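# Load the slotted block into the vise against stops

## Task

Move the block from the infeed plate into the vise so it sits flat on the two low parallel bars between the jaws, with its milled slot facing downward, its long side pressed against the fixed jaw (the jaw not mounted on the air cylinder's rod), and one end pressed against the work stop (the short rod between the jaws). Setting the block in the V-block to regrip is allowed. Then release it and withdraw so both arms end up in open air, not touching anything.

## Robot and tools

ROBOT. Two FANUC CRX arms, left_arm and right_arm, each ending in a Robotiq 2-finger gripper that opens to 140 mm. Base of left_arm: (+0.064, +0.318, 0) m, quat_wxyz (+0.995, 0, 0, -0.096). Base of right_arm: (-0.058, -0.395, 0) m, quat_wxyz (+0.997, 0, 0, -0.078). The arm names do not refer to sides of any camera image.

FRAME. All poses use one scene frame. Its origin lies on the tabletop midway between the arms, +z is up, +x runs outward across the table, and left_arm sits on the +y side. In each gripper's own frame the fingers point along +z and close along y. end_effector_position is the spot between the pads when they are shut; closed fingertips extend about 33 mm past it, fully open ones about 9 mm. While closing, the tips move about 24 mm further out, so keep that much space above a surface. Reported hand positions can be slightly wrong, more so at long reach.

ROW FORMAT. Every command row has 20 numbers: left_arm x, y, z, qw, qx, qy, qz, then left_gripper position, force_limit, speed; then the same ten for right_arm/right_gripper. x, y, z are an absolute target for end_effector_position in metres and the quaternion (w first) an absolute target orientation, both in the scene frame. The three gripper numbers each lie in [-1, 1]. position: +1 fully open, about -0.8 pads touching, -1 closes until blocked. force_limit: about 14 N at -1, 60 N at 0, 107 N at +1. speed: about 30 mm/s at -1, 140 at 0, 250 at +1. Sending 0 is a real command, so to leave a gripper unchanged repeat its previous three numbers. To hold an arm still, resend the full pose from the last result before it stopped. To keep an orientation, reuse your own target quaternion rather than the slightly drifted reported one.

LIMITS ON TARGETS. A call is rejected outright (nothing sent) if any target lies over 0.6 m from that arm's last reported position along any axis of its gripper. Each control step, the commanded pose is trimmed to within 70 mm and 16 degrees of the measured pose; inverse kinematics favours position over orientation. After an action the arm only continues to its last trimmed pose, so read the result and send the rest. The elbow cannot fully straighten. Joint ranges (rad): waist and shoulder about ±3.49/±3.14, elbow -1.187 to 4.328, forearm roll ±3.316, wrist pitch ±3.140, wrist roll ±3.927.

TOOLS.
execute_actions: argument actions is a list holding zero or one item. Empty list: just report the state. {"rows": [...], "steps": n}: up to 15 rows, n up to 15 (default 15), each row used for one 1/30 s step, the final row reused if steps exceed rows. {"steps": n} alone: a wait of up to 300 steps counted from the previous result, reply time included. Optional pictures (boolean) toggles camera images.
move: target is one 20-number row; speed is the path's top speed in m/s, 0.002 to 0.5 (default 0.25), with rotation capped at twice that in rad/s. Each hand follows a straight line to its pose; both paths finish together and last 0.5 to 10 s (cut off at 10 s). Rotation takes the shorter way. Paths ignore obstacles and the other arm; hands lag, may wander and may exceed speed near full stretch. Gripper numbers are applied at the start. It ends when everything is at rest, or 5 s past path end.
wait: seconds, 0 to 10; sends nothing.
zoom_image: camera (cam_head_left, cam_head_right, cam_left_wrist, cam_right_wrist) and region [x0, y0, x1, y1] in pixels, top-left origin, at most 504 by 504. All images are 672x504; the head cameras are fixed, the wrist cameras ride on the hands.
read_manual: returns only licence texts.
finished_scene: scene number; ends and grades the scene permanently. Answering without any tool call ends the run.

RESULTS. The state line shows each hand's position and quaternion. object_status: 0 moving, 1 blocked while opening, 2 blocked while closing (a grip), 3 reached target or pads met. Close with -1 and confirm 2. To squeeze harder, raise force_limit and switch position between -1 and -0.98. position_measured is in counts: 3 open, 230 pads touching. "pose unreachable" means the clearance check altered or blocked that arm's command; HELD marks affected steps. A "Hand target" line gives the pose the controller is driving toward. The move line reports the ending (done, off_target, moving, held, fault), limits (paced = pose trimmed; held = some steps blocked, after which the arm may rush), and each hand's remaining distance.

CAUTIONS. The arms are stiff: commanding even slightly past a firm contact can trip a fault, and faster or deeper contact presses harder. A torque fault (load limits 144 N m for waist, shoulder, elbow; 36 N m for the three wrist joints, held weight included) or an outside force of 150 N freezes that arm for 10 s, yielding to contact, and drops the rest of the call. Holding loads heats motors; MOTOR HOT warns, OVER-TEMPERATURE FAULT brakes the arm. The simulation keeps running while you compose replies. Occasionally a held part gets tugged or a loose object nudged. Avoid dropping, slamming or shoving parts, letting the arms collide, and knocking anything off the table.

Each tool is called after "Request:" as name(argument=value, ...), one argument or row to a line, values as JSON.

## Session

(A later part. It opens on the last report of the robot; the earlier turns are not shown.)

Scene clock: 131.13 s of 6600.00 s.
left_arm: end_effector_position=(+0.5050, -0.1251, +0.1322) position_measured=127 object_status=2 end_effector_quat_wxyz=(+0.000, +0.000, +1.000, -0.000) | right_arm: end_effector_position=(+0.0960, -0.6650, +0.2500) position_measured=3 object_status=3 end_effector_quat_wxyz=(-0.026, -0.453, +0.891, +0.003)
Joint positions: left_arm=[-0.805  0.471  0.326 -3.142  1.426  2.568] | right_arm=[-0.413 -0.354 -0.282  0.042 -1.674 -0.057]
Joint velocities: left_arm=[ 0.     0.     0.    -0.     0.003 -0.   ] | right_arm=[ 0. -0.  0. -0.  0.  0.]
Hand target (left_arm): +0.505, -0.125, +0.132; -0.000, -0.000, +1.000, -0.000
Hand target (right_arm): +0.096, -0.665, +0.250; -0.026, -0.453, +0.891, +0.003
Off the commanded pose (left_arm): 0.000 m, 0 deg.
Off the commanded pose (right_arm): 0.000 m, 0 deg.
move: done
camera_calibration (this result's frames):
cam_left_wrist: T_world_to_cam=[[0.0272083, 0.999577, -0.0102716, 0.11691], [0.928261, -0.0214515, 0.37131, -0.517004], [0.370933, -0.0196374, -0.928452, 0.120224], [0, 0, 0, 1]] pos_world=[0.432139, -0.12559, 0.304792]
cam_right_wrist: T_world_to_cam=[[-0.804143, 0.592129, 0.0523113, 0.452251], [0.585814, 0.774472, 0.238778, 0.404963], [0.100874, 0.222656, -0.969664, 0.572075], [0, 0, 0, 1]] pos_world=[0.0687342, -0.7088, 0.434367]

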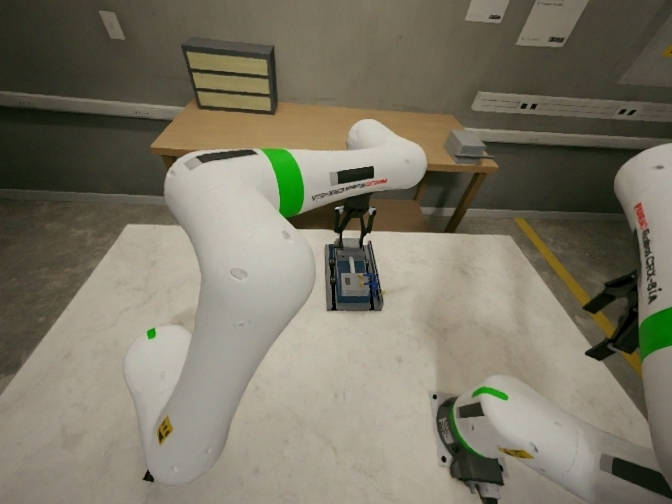

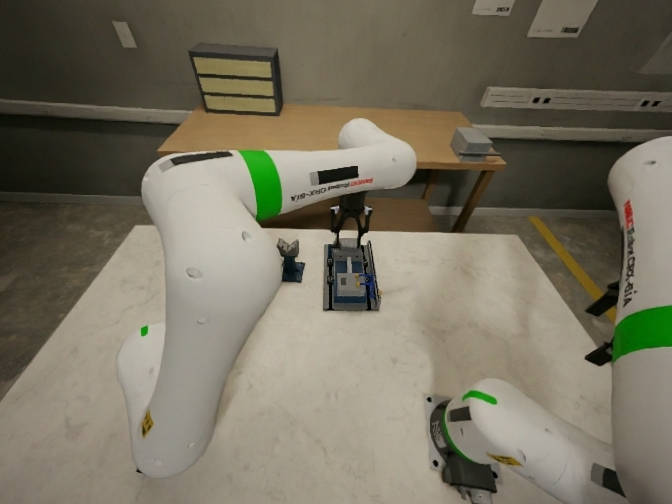

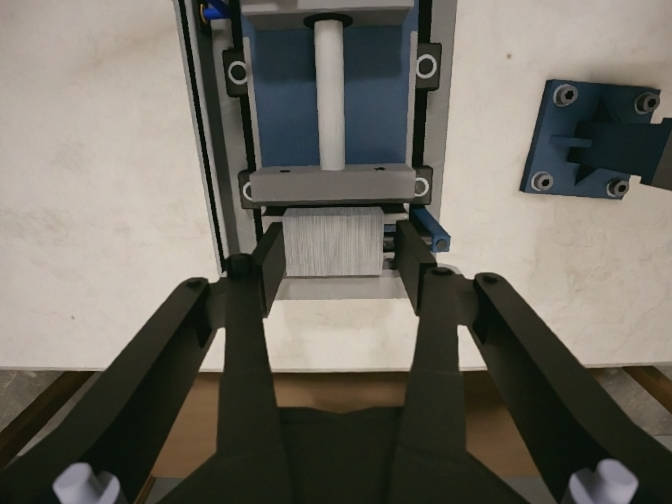

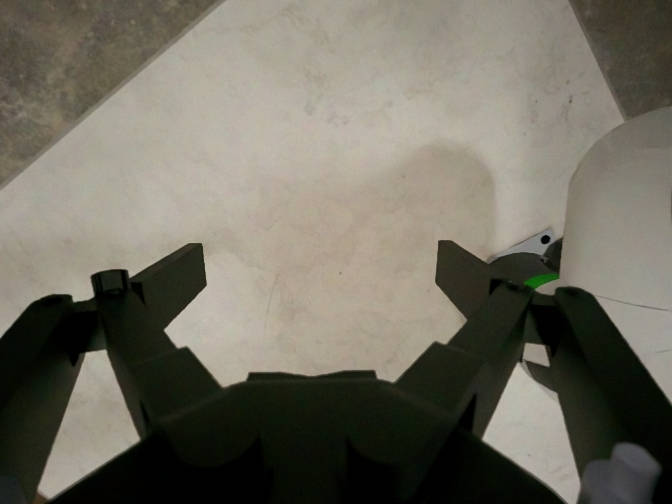

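Request:
move(
  target=[0.505,-0.128,0.132,0,0,1,0,0.15,-1,0,0.096,-0.665,0.25,-0.026,-0.453,0.891,0.003,1,0,0],
  speed=0.01,
)

Request:
move(
  target=[0.505,-0.128,0.16,0,0,1,0,0.15,-1,0,0.096,-0.665,0.25,-0.026,-0.453,0.891,0.003,1,0,0],
  speed=0.1,
)

Request:
move(
  target=[0.516,-0.131,0.16,0,0.707,0.707,0,0.2,-1,0,0.096,-0.665,0.25,-0.026,-0.453,0.891,0.003,1,0,0],
  speed=0.5,
)

Request:
move(
  target=[0.516,-0.131,0.134,0,0.707,0.707,0,0.2,-1,-1,0.096,-0.665,0.25,-0.026,-0.453,0.891,0.003,1,0,0],
  speed=0.05,
)

Request:
move(
  target=[0.516,-0.131,0.134,0,0.707,0.707,0,-0.3,-1,-1,0.096,-0.665,0.25,-0.026,-0.453,0.891,0.003,1,0,0],
)

Scene clock: 138.30 s of 6600.00 s.
left_arm: end_effector_position=(+0.5050, -0.1280, +0.1320) position_measured=110 object_status=3 end_effector_quat_wxyz=(+0.000, -0.000, +1.000, +0.000) | right_arm: end_effector_position=(+0.0960, -0.6650, +0.2500) position_measured=3 object_status=3 end_effector_quat_wxyz=(-0.026, -0.453, +0.891, +0.003)
Joint positions: left_arm=[-0.808  0.476  0.334 -3.142  1.429  2.571] | right_arm=[-0.413 -0.354 -0.282  0.042 -1.674 -0.057]
Joint velocities: left_arm=[-0.     0.001 -0.    -0.     0.001  0.   ] | right_arm=[ 0.001 -0.     0.    -0.001 -0.     0.   ]
Hand target (left_arm): +0.505, -0.128, +0.132; +0.000, -0.000, +1.000, +0.000
Hand target (right_arm): +0.096, -0.665, +0.250; -0.026, -0.453, +0.891, +0.003
Off the commanded pose (left_arm): 0.000 m, 0 deg.
Off the commanded pose (right_arm): 0.000 m, 0 deg.
After step 90, 3.47 s passed at rest.
move: done
camera_calibration (this result's frames):
cam_left_wrist: T_world_to_cam=[[0.0271706, 0.999581, -0.00995446, 0.119789], [0.92832, -0.0215373, 0.371157, -0.517005], [0.370787, -0.0193255, -0.928517, 0.120143], [0, 0, 0, 1]] pos_world=[0.432144, -0.128552, 0.304637]
cam_right_wrist: T_world_to_cam=[[-0.804143, 0.592129, 0.0523114, 0.452251], [0.585814, 0.774472, 0.238778, 0.404963], [0.100874, 0.222656, -0.969664, 0.572075], [0, 0, 0, 1]] pos_world=[0.0687342, -0.7088, 0.434367]

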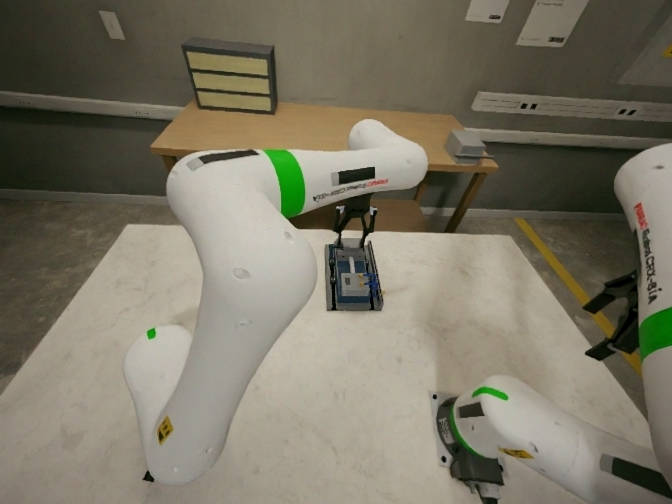

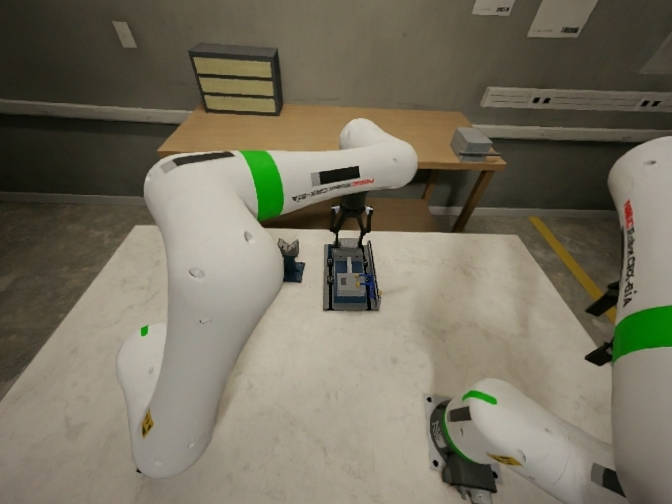

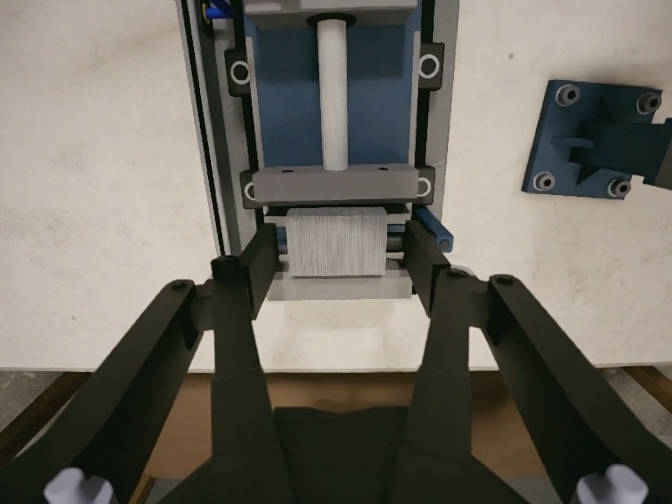

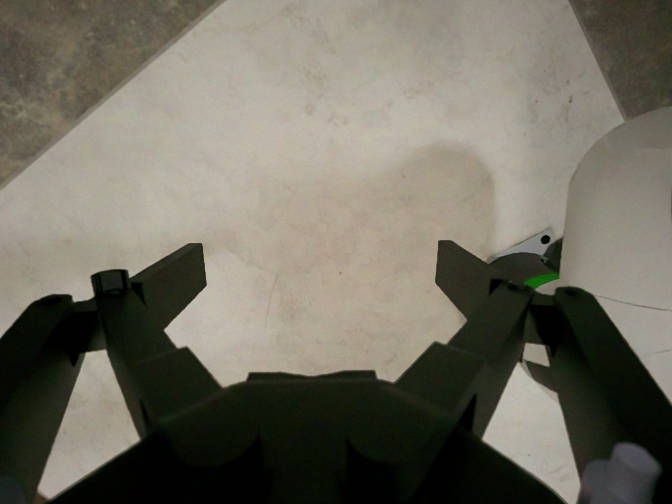

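Scene clock: 139.03 s of 6600.00 s.
left_arm: end_effector_position=(+0.5050, -0.1280, +0.1601) position_measured=110 object_status=3 end_effector_quat_wxyz=(+0.000, -0.000, +1.000, -0.000) | right_arm: end_effector_position=(+0.0960, -0.6650, +0.2500) position_measured=3 object_status=3 end_effector_quat_wxyz=(-0.026, -0.453, +0.891, +0.003)
Joint positions: left_arm=[-0.808  0.468  0.388 -3.142  1.491  2.571] | right_arm=[-0.413 -0.354 -0.282  0.042 -1.674 -0.057]
Joint velocities: left_arm=[ 0.    -0.    -0.001  0.     0.     0.   ] | right_arm=[-0.     0.     0.    -0.    -0.     0.001]
Hand target (left_arm): +0.505, -0.128, +0.160; +0.000, -0.000, +1.000, +0.000
Hand target (right_arm): +0.096, -0.665, +0.250; -0.026, -0.453, +0.891, +0.003
Off the commanded pose (left_arm): 0.000 m, 0 deg.
Off the commanded pose (right_arm): 0.000 m, 0 deg.
move: done
camera_calibration (this result's frames):
cam_left_wrist: T_world_to_cam=[[0.0271013, 0.999583, -0.010015, 0.120135], [0.928274, -0.021448, 0.371279, -0.527424], [0.370909, -0.0193588, -0.928467, 0.146126], [0, 0, 0, 1]] pos_world=[0.432139, -0.128569, 0.332698]
cam_right_wrist: T_world_to_cam=[[-0.804143, 0.592129, 0.0523116, 0.452251], [0.585814, 0.774472, 0.238778, 0.404963], [0.100873, 0.222656, -0.969664, 0.572075], [0, 0, 0, 1]] pos_world=[0.0687341, -0.7088, 0.434367]

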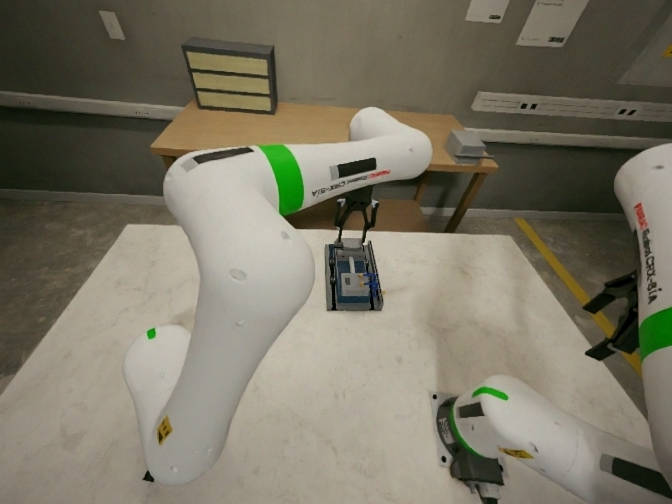

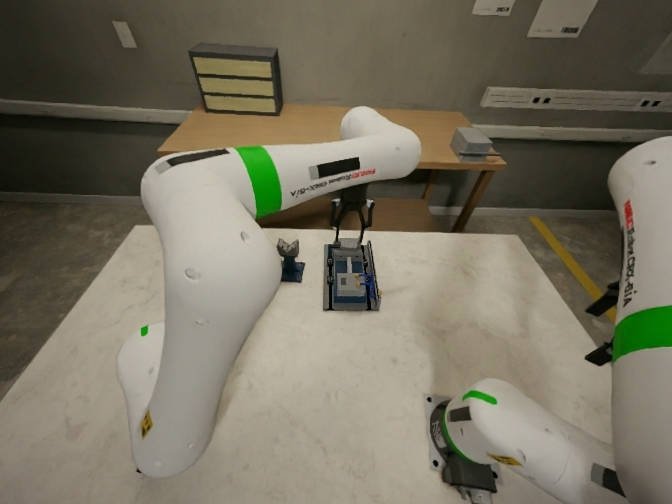

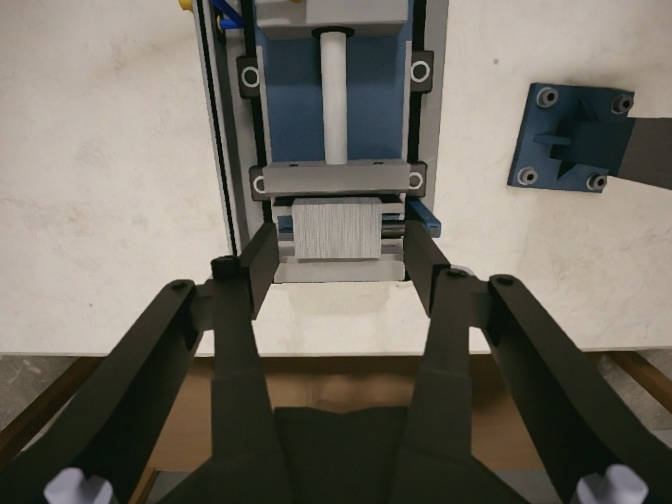

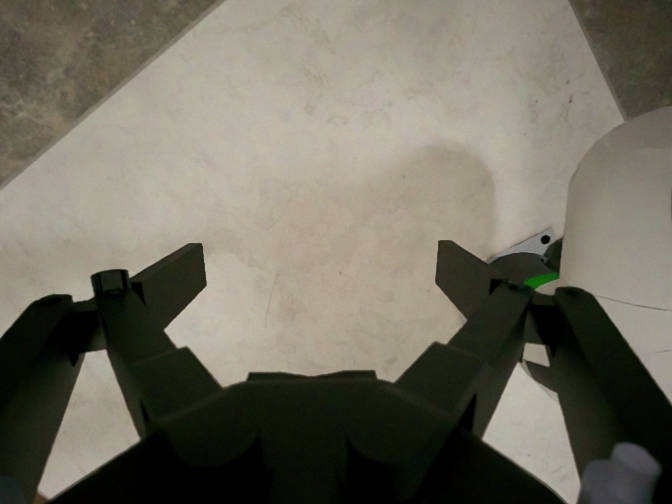

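Scene clock: 141.13 s of 6600.00 s.
left_arm: end_effector_position=(+0.5160, -0.1310, +0.1600) position_measured=104 object_status=3 end_effector_quat_wxyz=(-0.000, +0.707, +0.707, -0.000) | right_arm: end_effector_position=(+0.0960, -0.6650, +0.2500) position_measured=3 object_status=3 end_effector_quat_wxyz=(-0.026, -0.453, +0.891, +0.003)
Joint positions: left_arm=[-0.795  0.495  0.427 -3.142  1.503  0.988] | right_arm=[-0.413 -0.354 -0.282  0.042 -1.674 -0.057]
Joint velocities: left_arm=[ 0.     0.    -0.     0.     0.003 -0.   ] | right_arm=[ 0.    -0.    -0.    -0.001 -0.001  0.   ]
Hand target (left_arm): +0.516, -0.131, +0.160; -0.000, +0.707, +0.707, -0.000
Hand target (right_arm): +0.096, -0.665, +0.250; -0.026, -0.453, +0.891, +0.003
Off the commanded pose (left_arm): 0.000 m, 0 deg.
Off the commanded pose (right_arm): 0.000 m, 0 deg.
move: done
camera_calibration (this result's frames):
cam_left_wrist: T_world_to_cam=[[0.999581, -0.0271445, -0.010002, -0.513465], [-0.0214954, -0.928318, 0.371166, -0.166382], [-0.0193601, -0.370795, -0.928513, 0.297288], [0, 0, 0, 1]] pos_world=[0.515429, -0.0581605, 0.332655]
cam_right_wrist: T_world_to_cam=[[-0.804143, 0.592129, 0.0523114, 0.452251], [0.585814, 0.774472, 0.238778, 0.404963], [0.100874, 0.222656, -0.969664, 0.572075], [0, 0, 0, 1]] pos_world=[0.0687342, -0.7088, 0.434367]

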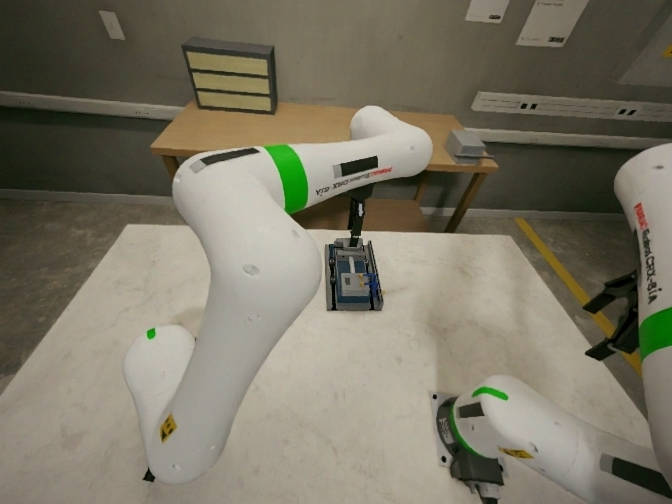

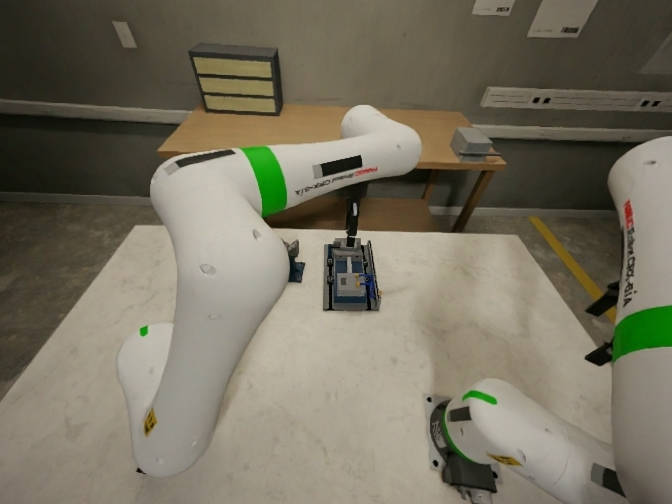

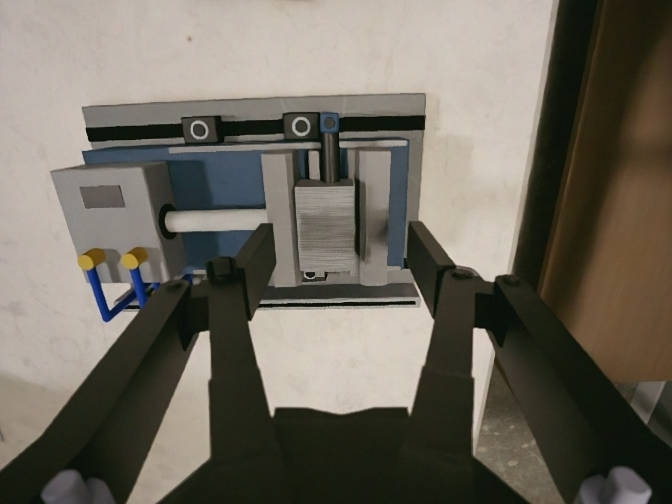

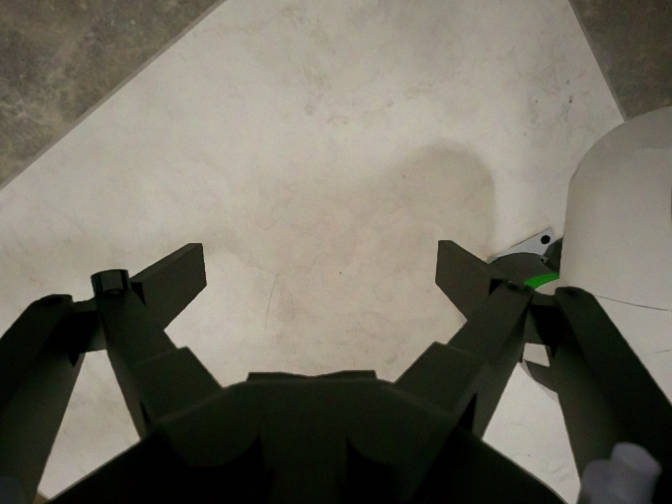

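Scene clock: 141.93 s of 6600.00 s.
left_arm: end_effector_position=(+0.5160, -0.1310, +0.1340) position_measured=104 object_status=3 end_effector_quat_wxyz=(-0.000, +0.707, +0.707, -0.000) | right_arm: end_effector_position=(+0.0960, -0.6650, +0.2500) position_measured=3 object_status=3 end_effector_quat_wxyz=(-0.026, -0.453, +0.891, +0.003)
Joint positions: left_arm=[-0.795  0.502  0.376 -3.142  1.445  0.988] | right_arm=[-0.413 -0.354 -0.282  0.042 -1.674 -0.057]
Joint velocities: left_arm=[-0.     0.    -0.001  0.     0.001 -0.   ] | right_arm=[-0.     0.001  0.001  0.001  0.     0.   ]
Hand target (left_arm): +0.516, -0.131, +0.134; -0.000, +0.707, +0.707, -0.000
Hand target (right_arm): +0.096, -0.665, +0.250; -0.026, -0.453, +0.891, +0.003
Off the commanded pose (left_arm): 0.000 m, 0 deg.
Off the commanded pose (right_arm): 0.000 m, 0 deg.
move: done
camera_calibration (this result's frames):
cam_left_wrist: T_world_to_cam=[[0.999578, -0.0272449, -0.0100289, -0.513727], [-0.0215783, -0.928309, 0.371183, -0.15665], [-0.0194228, -0.37081, -0.928505, 0.273169], [0, 0, 0, 1]] pos_world=[0.515436, -0.0581223, 0.306632]
cam_right_wrist: T_world_to_cam=[[-0.804143, 0.592129, 0.0523114, 0.452251], [0.585814, 0.774472, 0.238778, 0.404963], [0.100874, 0.222656, -0.969664, 0.572075], [0, 0, 0, 1]] pos_world=[0.0687341, -0.7088, 0.434367]

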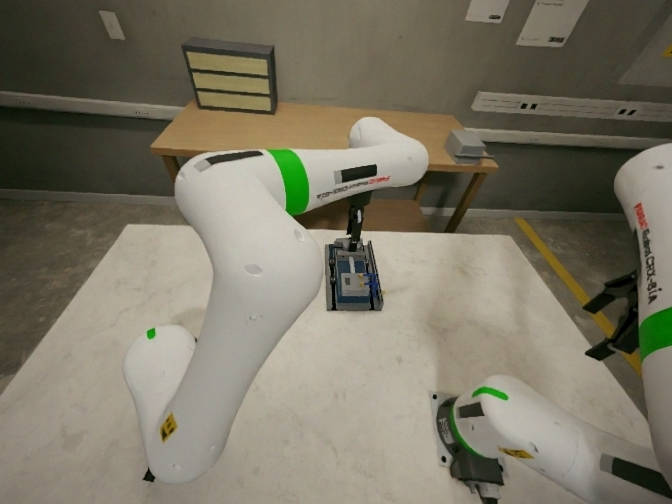

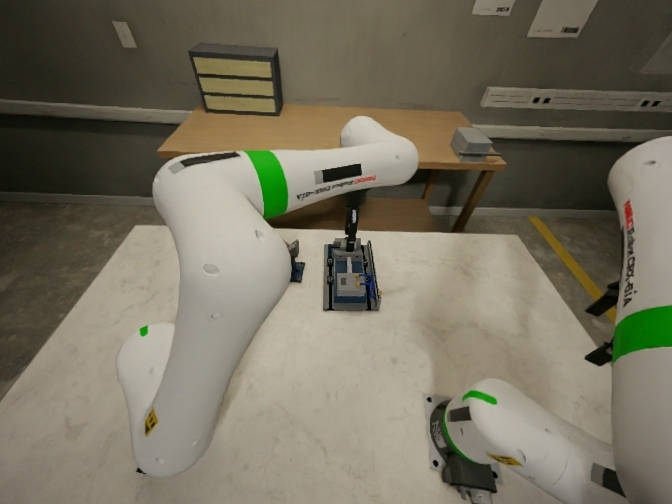

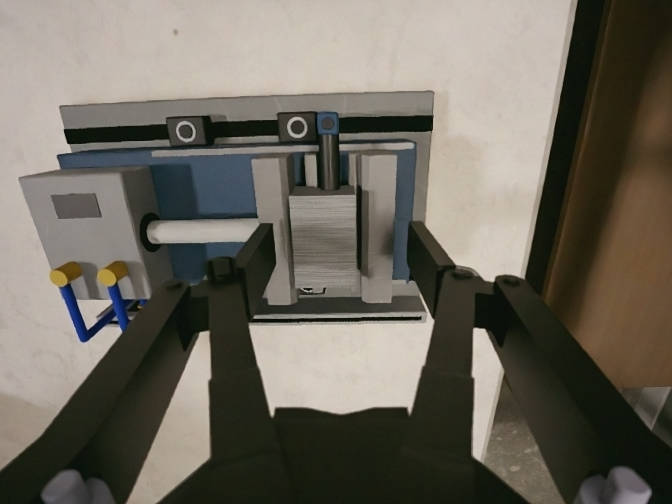

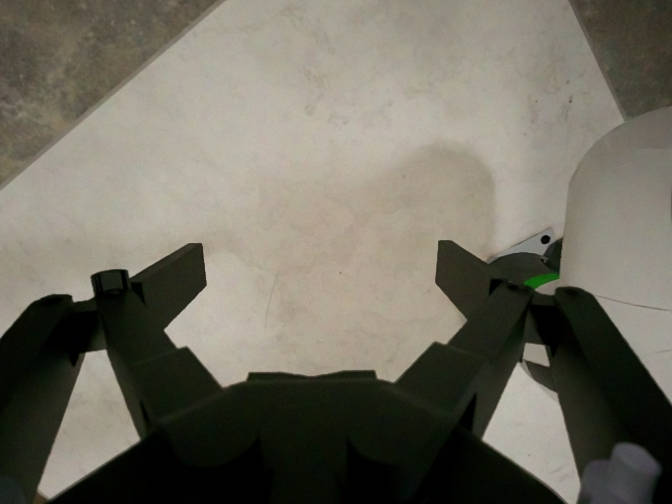

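Scene clock: 143.30 s of 6600.00 s.
left_arm: end_effector_position=(+0.5160, -0.1310, +0.1340) position_measured=159 object_status=2 end_effector_quat_wxyz=(-0.000, +0.707, +0.707, -0.000) | right_arm: end_effector_position=(+0.0960, -0.6650, +0.2500) position_measured=3 object_status=3 end_effector_quat_wxyz=(-0.026, -0.453, +0.891, +0.003)
Joint positions: left_arm=[-0.795  0.502  0.376 -3.141  1.445  0.988] | right_arm=[-0.413 -0.354 -0.282  0.042 -1.674 -0.057]
Joint velocities: left_arm=[ 0.     0.    -0.    -0.001  0.001  0.   ] | right_arm=[ 0.    -0.     0.001  0.001  0.001 -0.   ]
Hand target (left_arm): +0.516, -0.131, +0.134; +0.000, +0.707, +0.707, -0.000
Hand target (right_arm): +0.096, -0.665, +0.250; -0.026, -0.453, +0.891, +0.003
Off the commanded pose (left_arm): 0.000 m, 0 deg.
Off the commanded pose (right_arm): 0.000 m, 0 deg.
move: done
camera_calibration (this result's frames):
cam_left_wrist: T_world_to_cam=[[0.999578, -0.0272387, -0.0100626, -0.513718], [-0.0215591, -0.928293, 0.371225, -0.156688], [-0.0194527, -0.370852, -0.928488, 0.273162], [0, 0, 0, 1]] pos_world=[0.515437, -0.0581426, 0.306625]
cam_right_wrist: T_world_to_cam=[[-0.804143, 0.592129, 0.0523116, 0.452251], [0.585814, 0.774472, 0.238778, 0.404963], [0.100873, 0.222656, -0.969664, 0.572075], [0, 0, 0, 1]] pos_world=[0.0687342, -0.7088, 0.434367]

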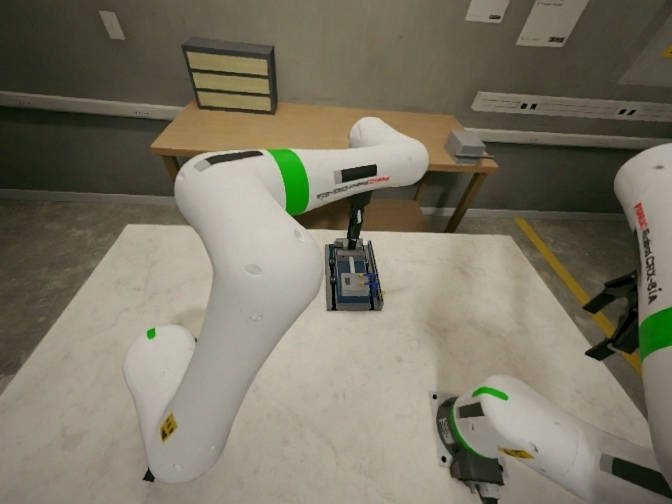

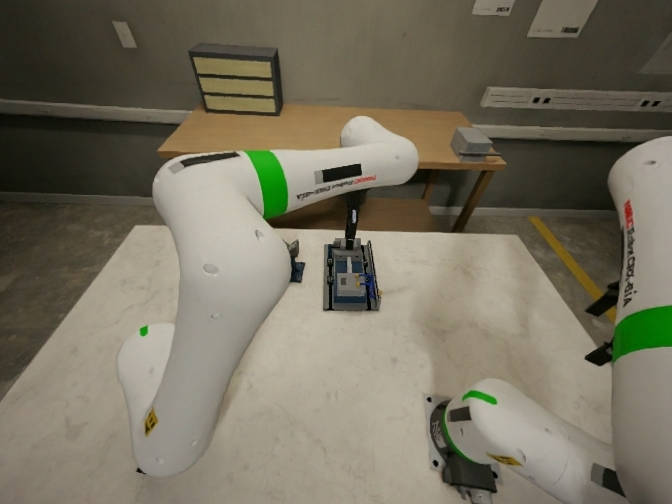

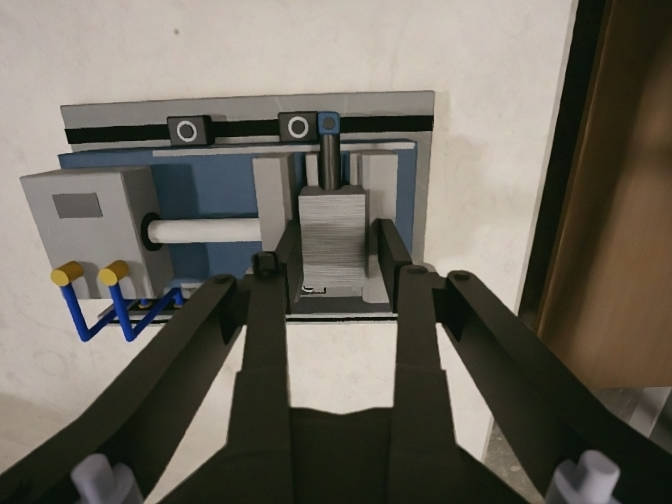

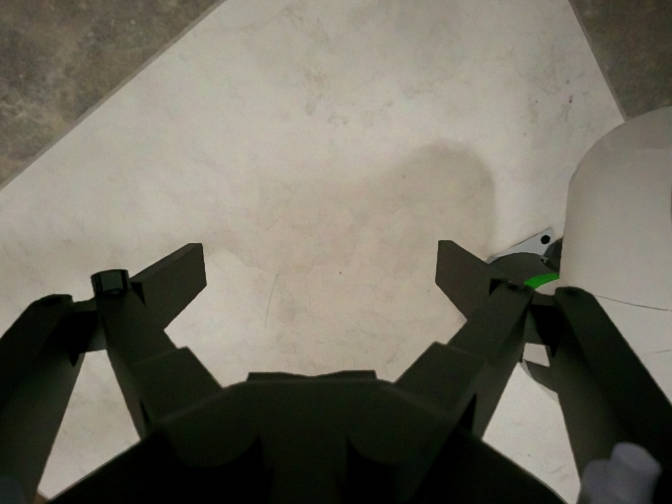

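Request:
move(
  target=[0.516,-0.131,0.134,0,0.707,0.707,0,0.2,-1,0,0.096,-0.665,0.25,-0.026,-0.453,0.891,0.003,1,0,0],
)

Request:
move(
  target=[0.516,-0.131,0.2,0,0.707,0.707,0,0.2,-1,0,0.096,-0.665,0.25,-0.026,-0.453,0.891,0.003,1,0,0],
)

Request:
zoom_image(
  camera="cam_left_wrist",
  region=[270,110,410,270],
)

Scene clock: 147.93 s of 6600.00 s.
left_arm: end_effector_position=(+0.5160, -0.1310, +0.1340) position_measured=104 object_status=3 end_effector_quat_wxyz=(-0.000, +0.707, +0.707, +0.000) | right_arm: end_effector_position=(+0.0960, -0.6650, +0.2500) position_measured=3 object_status=3 end_effector_quat_wxyz=(-0.026, -0.453, +0.891, +0.003)
Joint positions: left_arm=[-0.795  0.502  0.376 -3.142  1.445  0.988] | right_arm=[-0.413 -0.354 -0.282  0.042 -1.674 -0.057]
Joint velocities: left_arm=[-0.    -0.    -0.001 -0.    -0.    -0.   ] | right_arm=[-0.     0.     0.     0.001 -0.    -0.   ]
Hand target (left_arm): +0.516, -0.131, +0.134; +0.000, +0.707, +0.707, +0.000
Hand target (right_arm): +0.096, -0.665, +0.250; -0.026, -0.453, +0.891, +0.003
Off the commanded pose (left_arm): 0.000 m, 0 deg.
Off the commanded pose (right_arm): 0.000 m, 0 deg.
After step 90, 0.93 s passed at rest.
move: done
camera_calibration (this result's frames):
cam_left_wrist: T_world_to_cam=[[0.999581, -0.0271753, -0.00998719, -0.513742], [-0.0215305, -0.928337, 0.371116, -0.15666], [-0.0193567, -0.370745, -0.928533, 0.273132], [0, 0, 0, 1]] pos_world=[0.51544, -0.0581321, 0.30662]
cam_right_wrist: T_world_to_cam=[[-0.804143, 0.592129, 0.0523116, 0.452251], [0.585814, 0.774472, 0.238778, 0.404963], [0.100873, 0.222656, -0.969664, 0.572075], [0, 0, 0, 1]] pos_world=[0.0687341, -0.7088, 0.434367]

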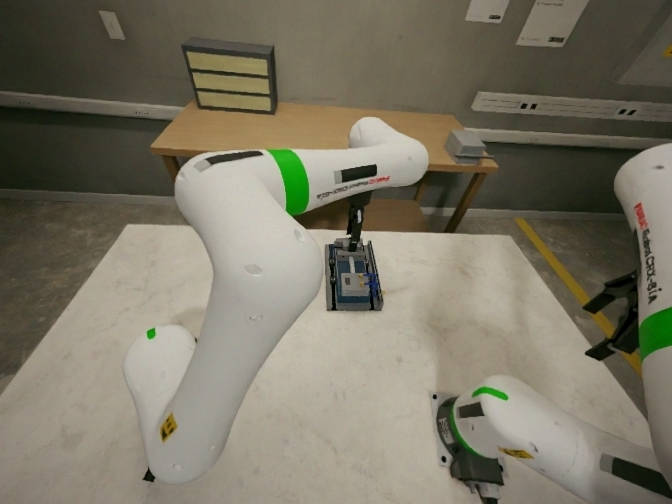

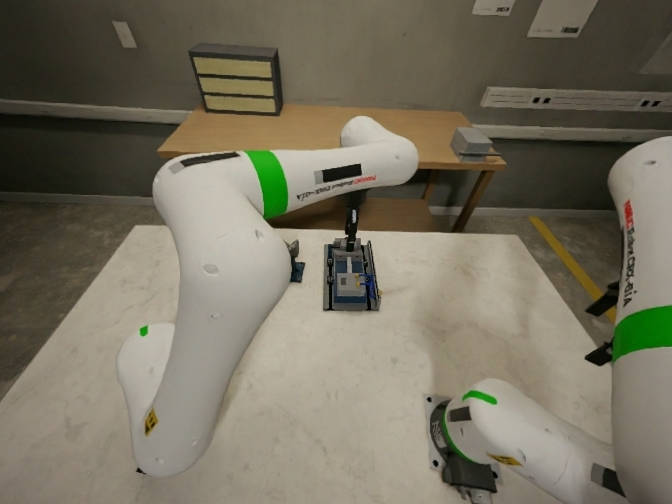

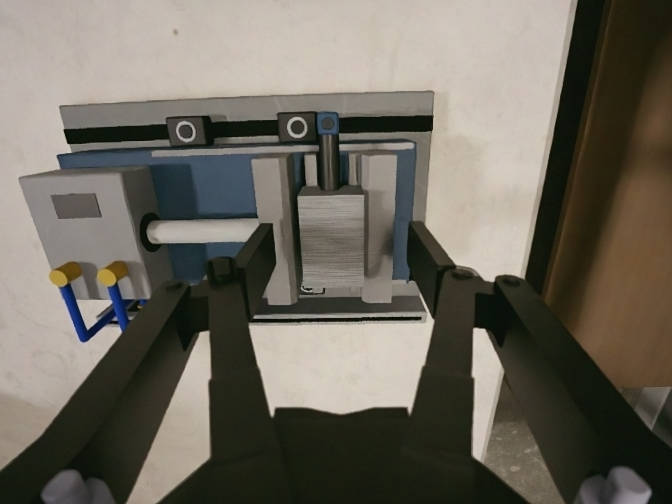

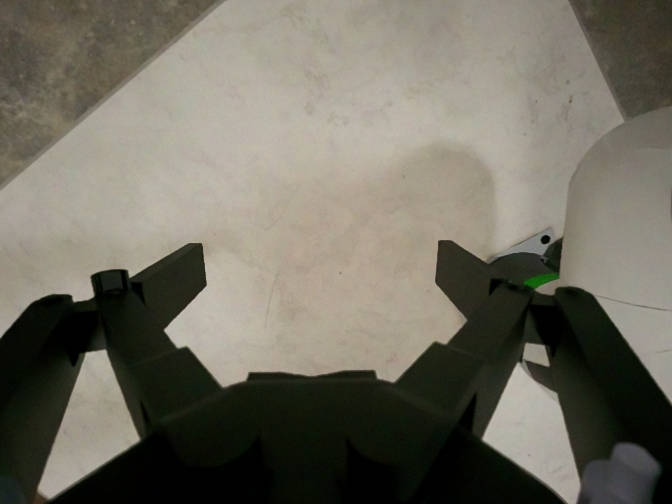

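Scene clock: 148.70 s of 6600.00 s.
left_arm: end_effector_position=(+0.5159, -0.1311, +0.2000) position_measured=104 object_status=3 end_effector_quat_wxyz=(-0.000, +0.707, +0.707, +0.000) | right_arm: end_effector_position=(+0.0960, -0.6650, +0.2500) position_measured=3 object_status=3 end_effector_quat_wxyz=(-0.026, -0.453, +0.891, +0.003)
Joint positions: left_arm=[-0.796  0.493  0.517 -3.142  1.595  0.988] | right_arm=[-0.413 -0.354 -0.282  0.042 -1.674 -0.057]
Joint velocities: left_arm=[-0.     0.    -0.     0.     0.001 -0.   ] | right_arm=[ 0.     0.001 -0.001  0.    -0.     0.   ]
Hand target (left_arm): +0.516, -0.131, +0.200; +0.000, +0.707, +0.707, +0.000
Hand target (right_arm): +0.096, -0.665, +0.250; -0.026, -0.453, +0.891, +0.003
Off the commanded pose (left_arm): 0.000 m, 0 deg.
Off the commanded pose (right_arm): 0.000 m, 0 deg.
move: done
camera_calibration (this result's frames):
cam_left_wrist: T_world_to_cam=[[0.999587, -0.0269516, -0.00995611, -0.513021], [-0.021334, -0.928337, 0.371127, -0.181388], [-0.0192451, -0.370762, -0.928529, 0.334298], [0, 0, 0, 1]] pos_world=[0.515373, -0.058271, 0.372616]
cam_right_wrist: T_world_to_cam=[[-0.804143, 0.592129, 0.0523114, 0.452251], [0.585814, 0.774472, 0.238778, 0.404963], [0.100874, 0.222656, -0.969664, 0.572075], [0, 0, 0, 1]] pos_world=[0.0687342, -0.7088, 0.434367]

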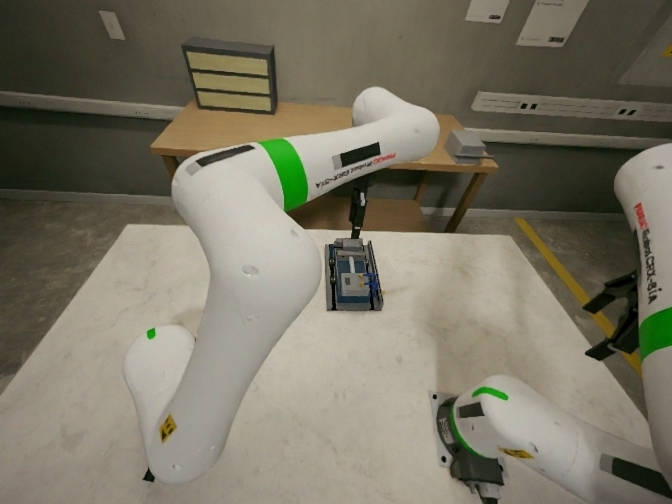

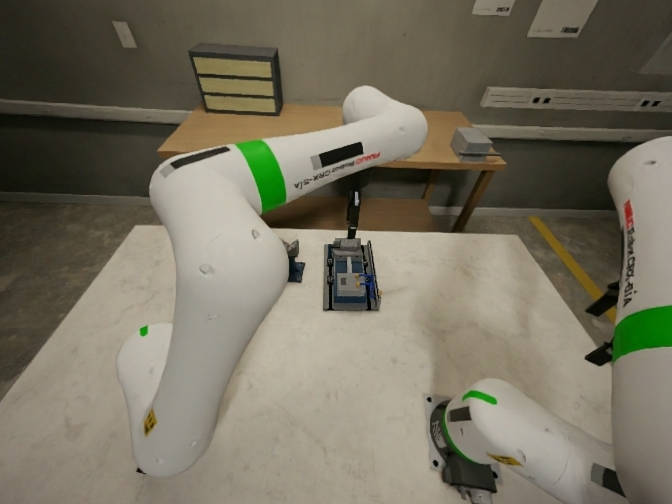

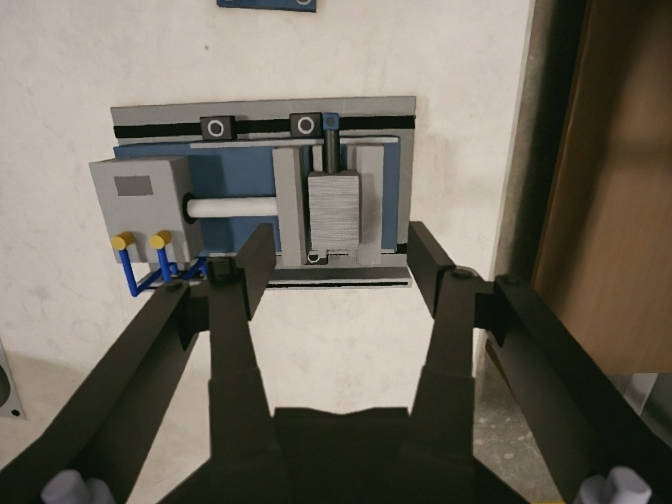

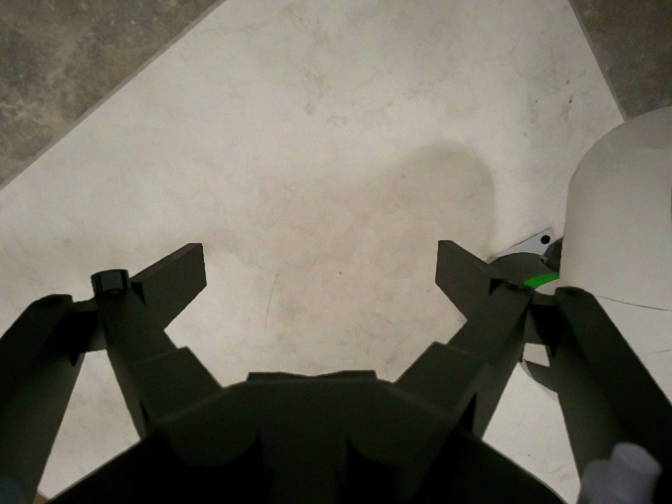

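Region (270, 110, 410, 270) of cam_left_wrist's 672x504 image, scaled by 3.150, with more detail than that image has; it fills the left 441 columns of this view, and the rest is white.

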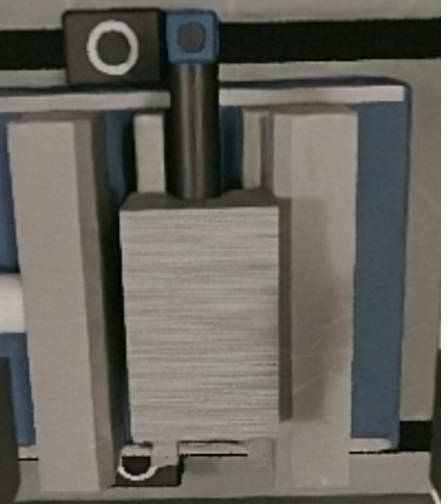

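Request:
finished_scene(
  scene=1,
)

The scene is finished: the task was done.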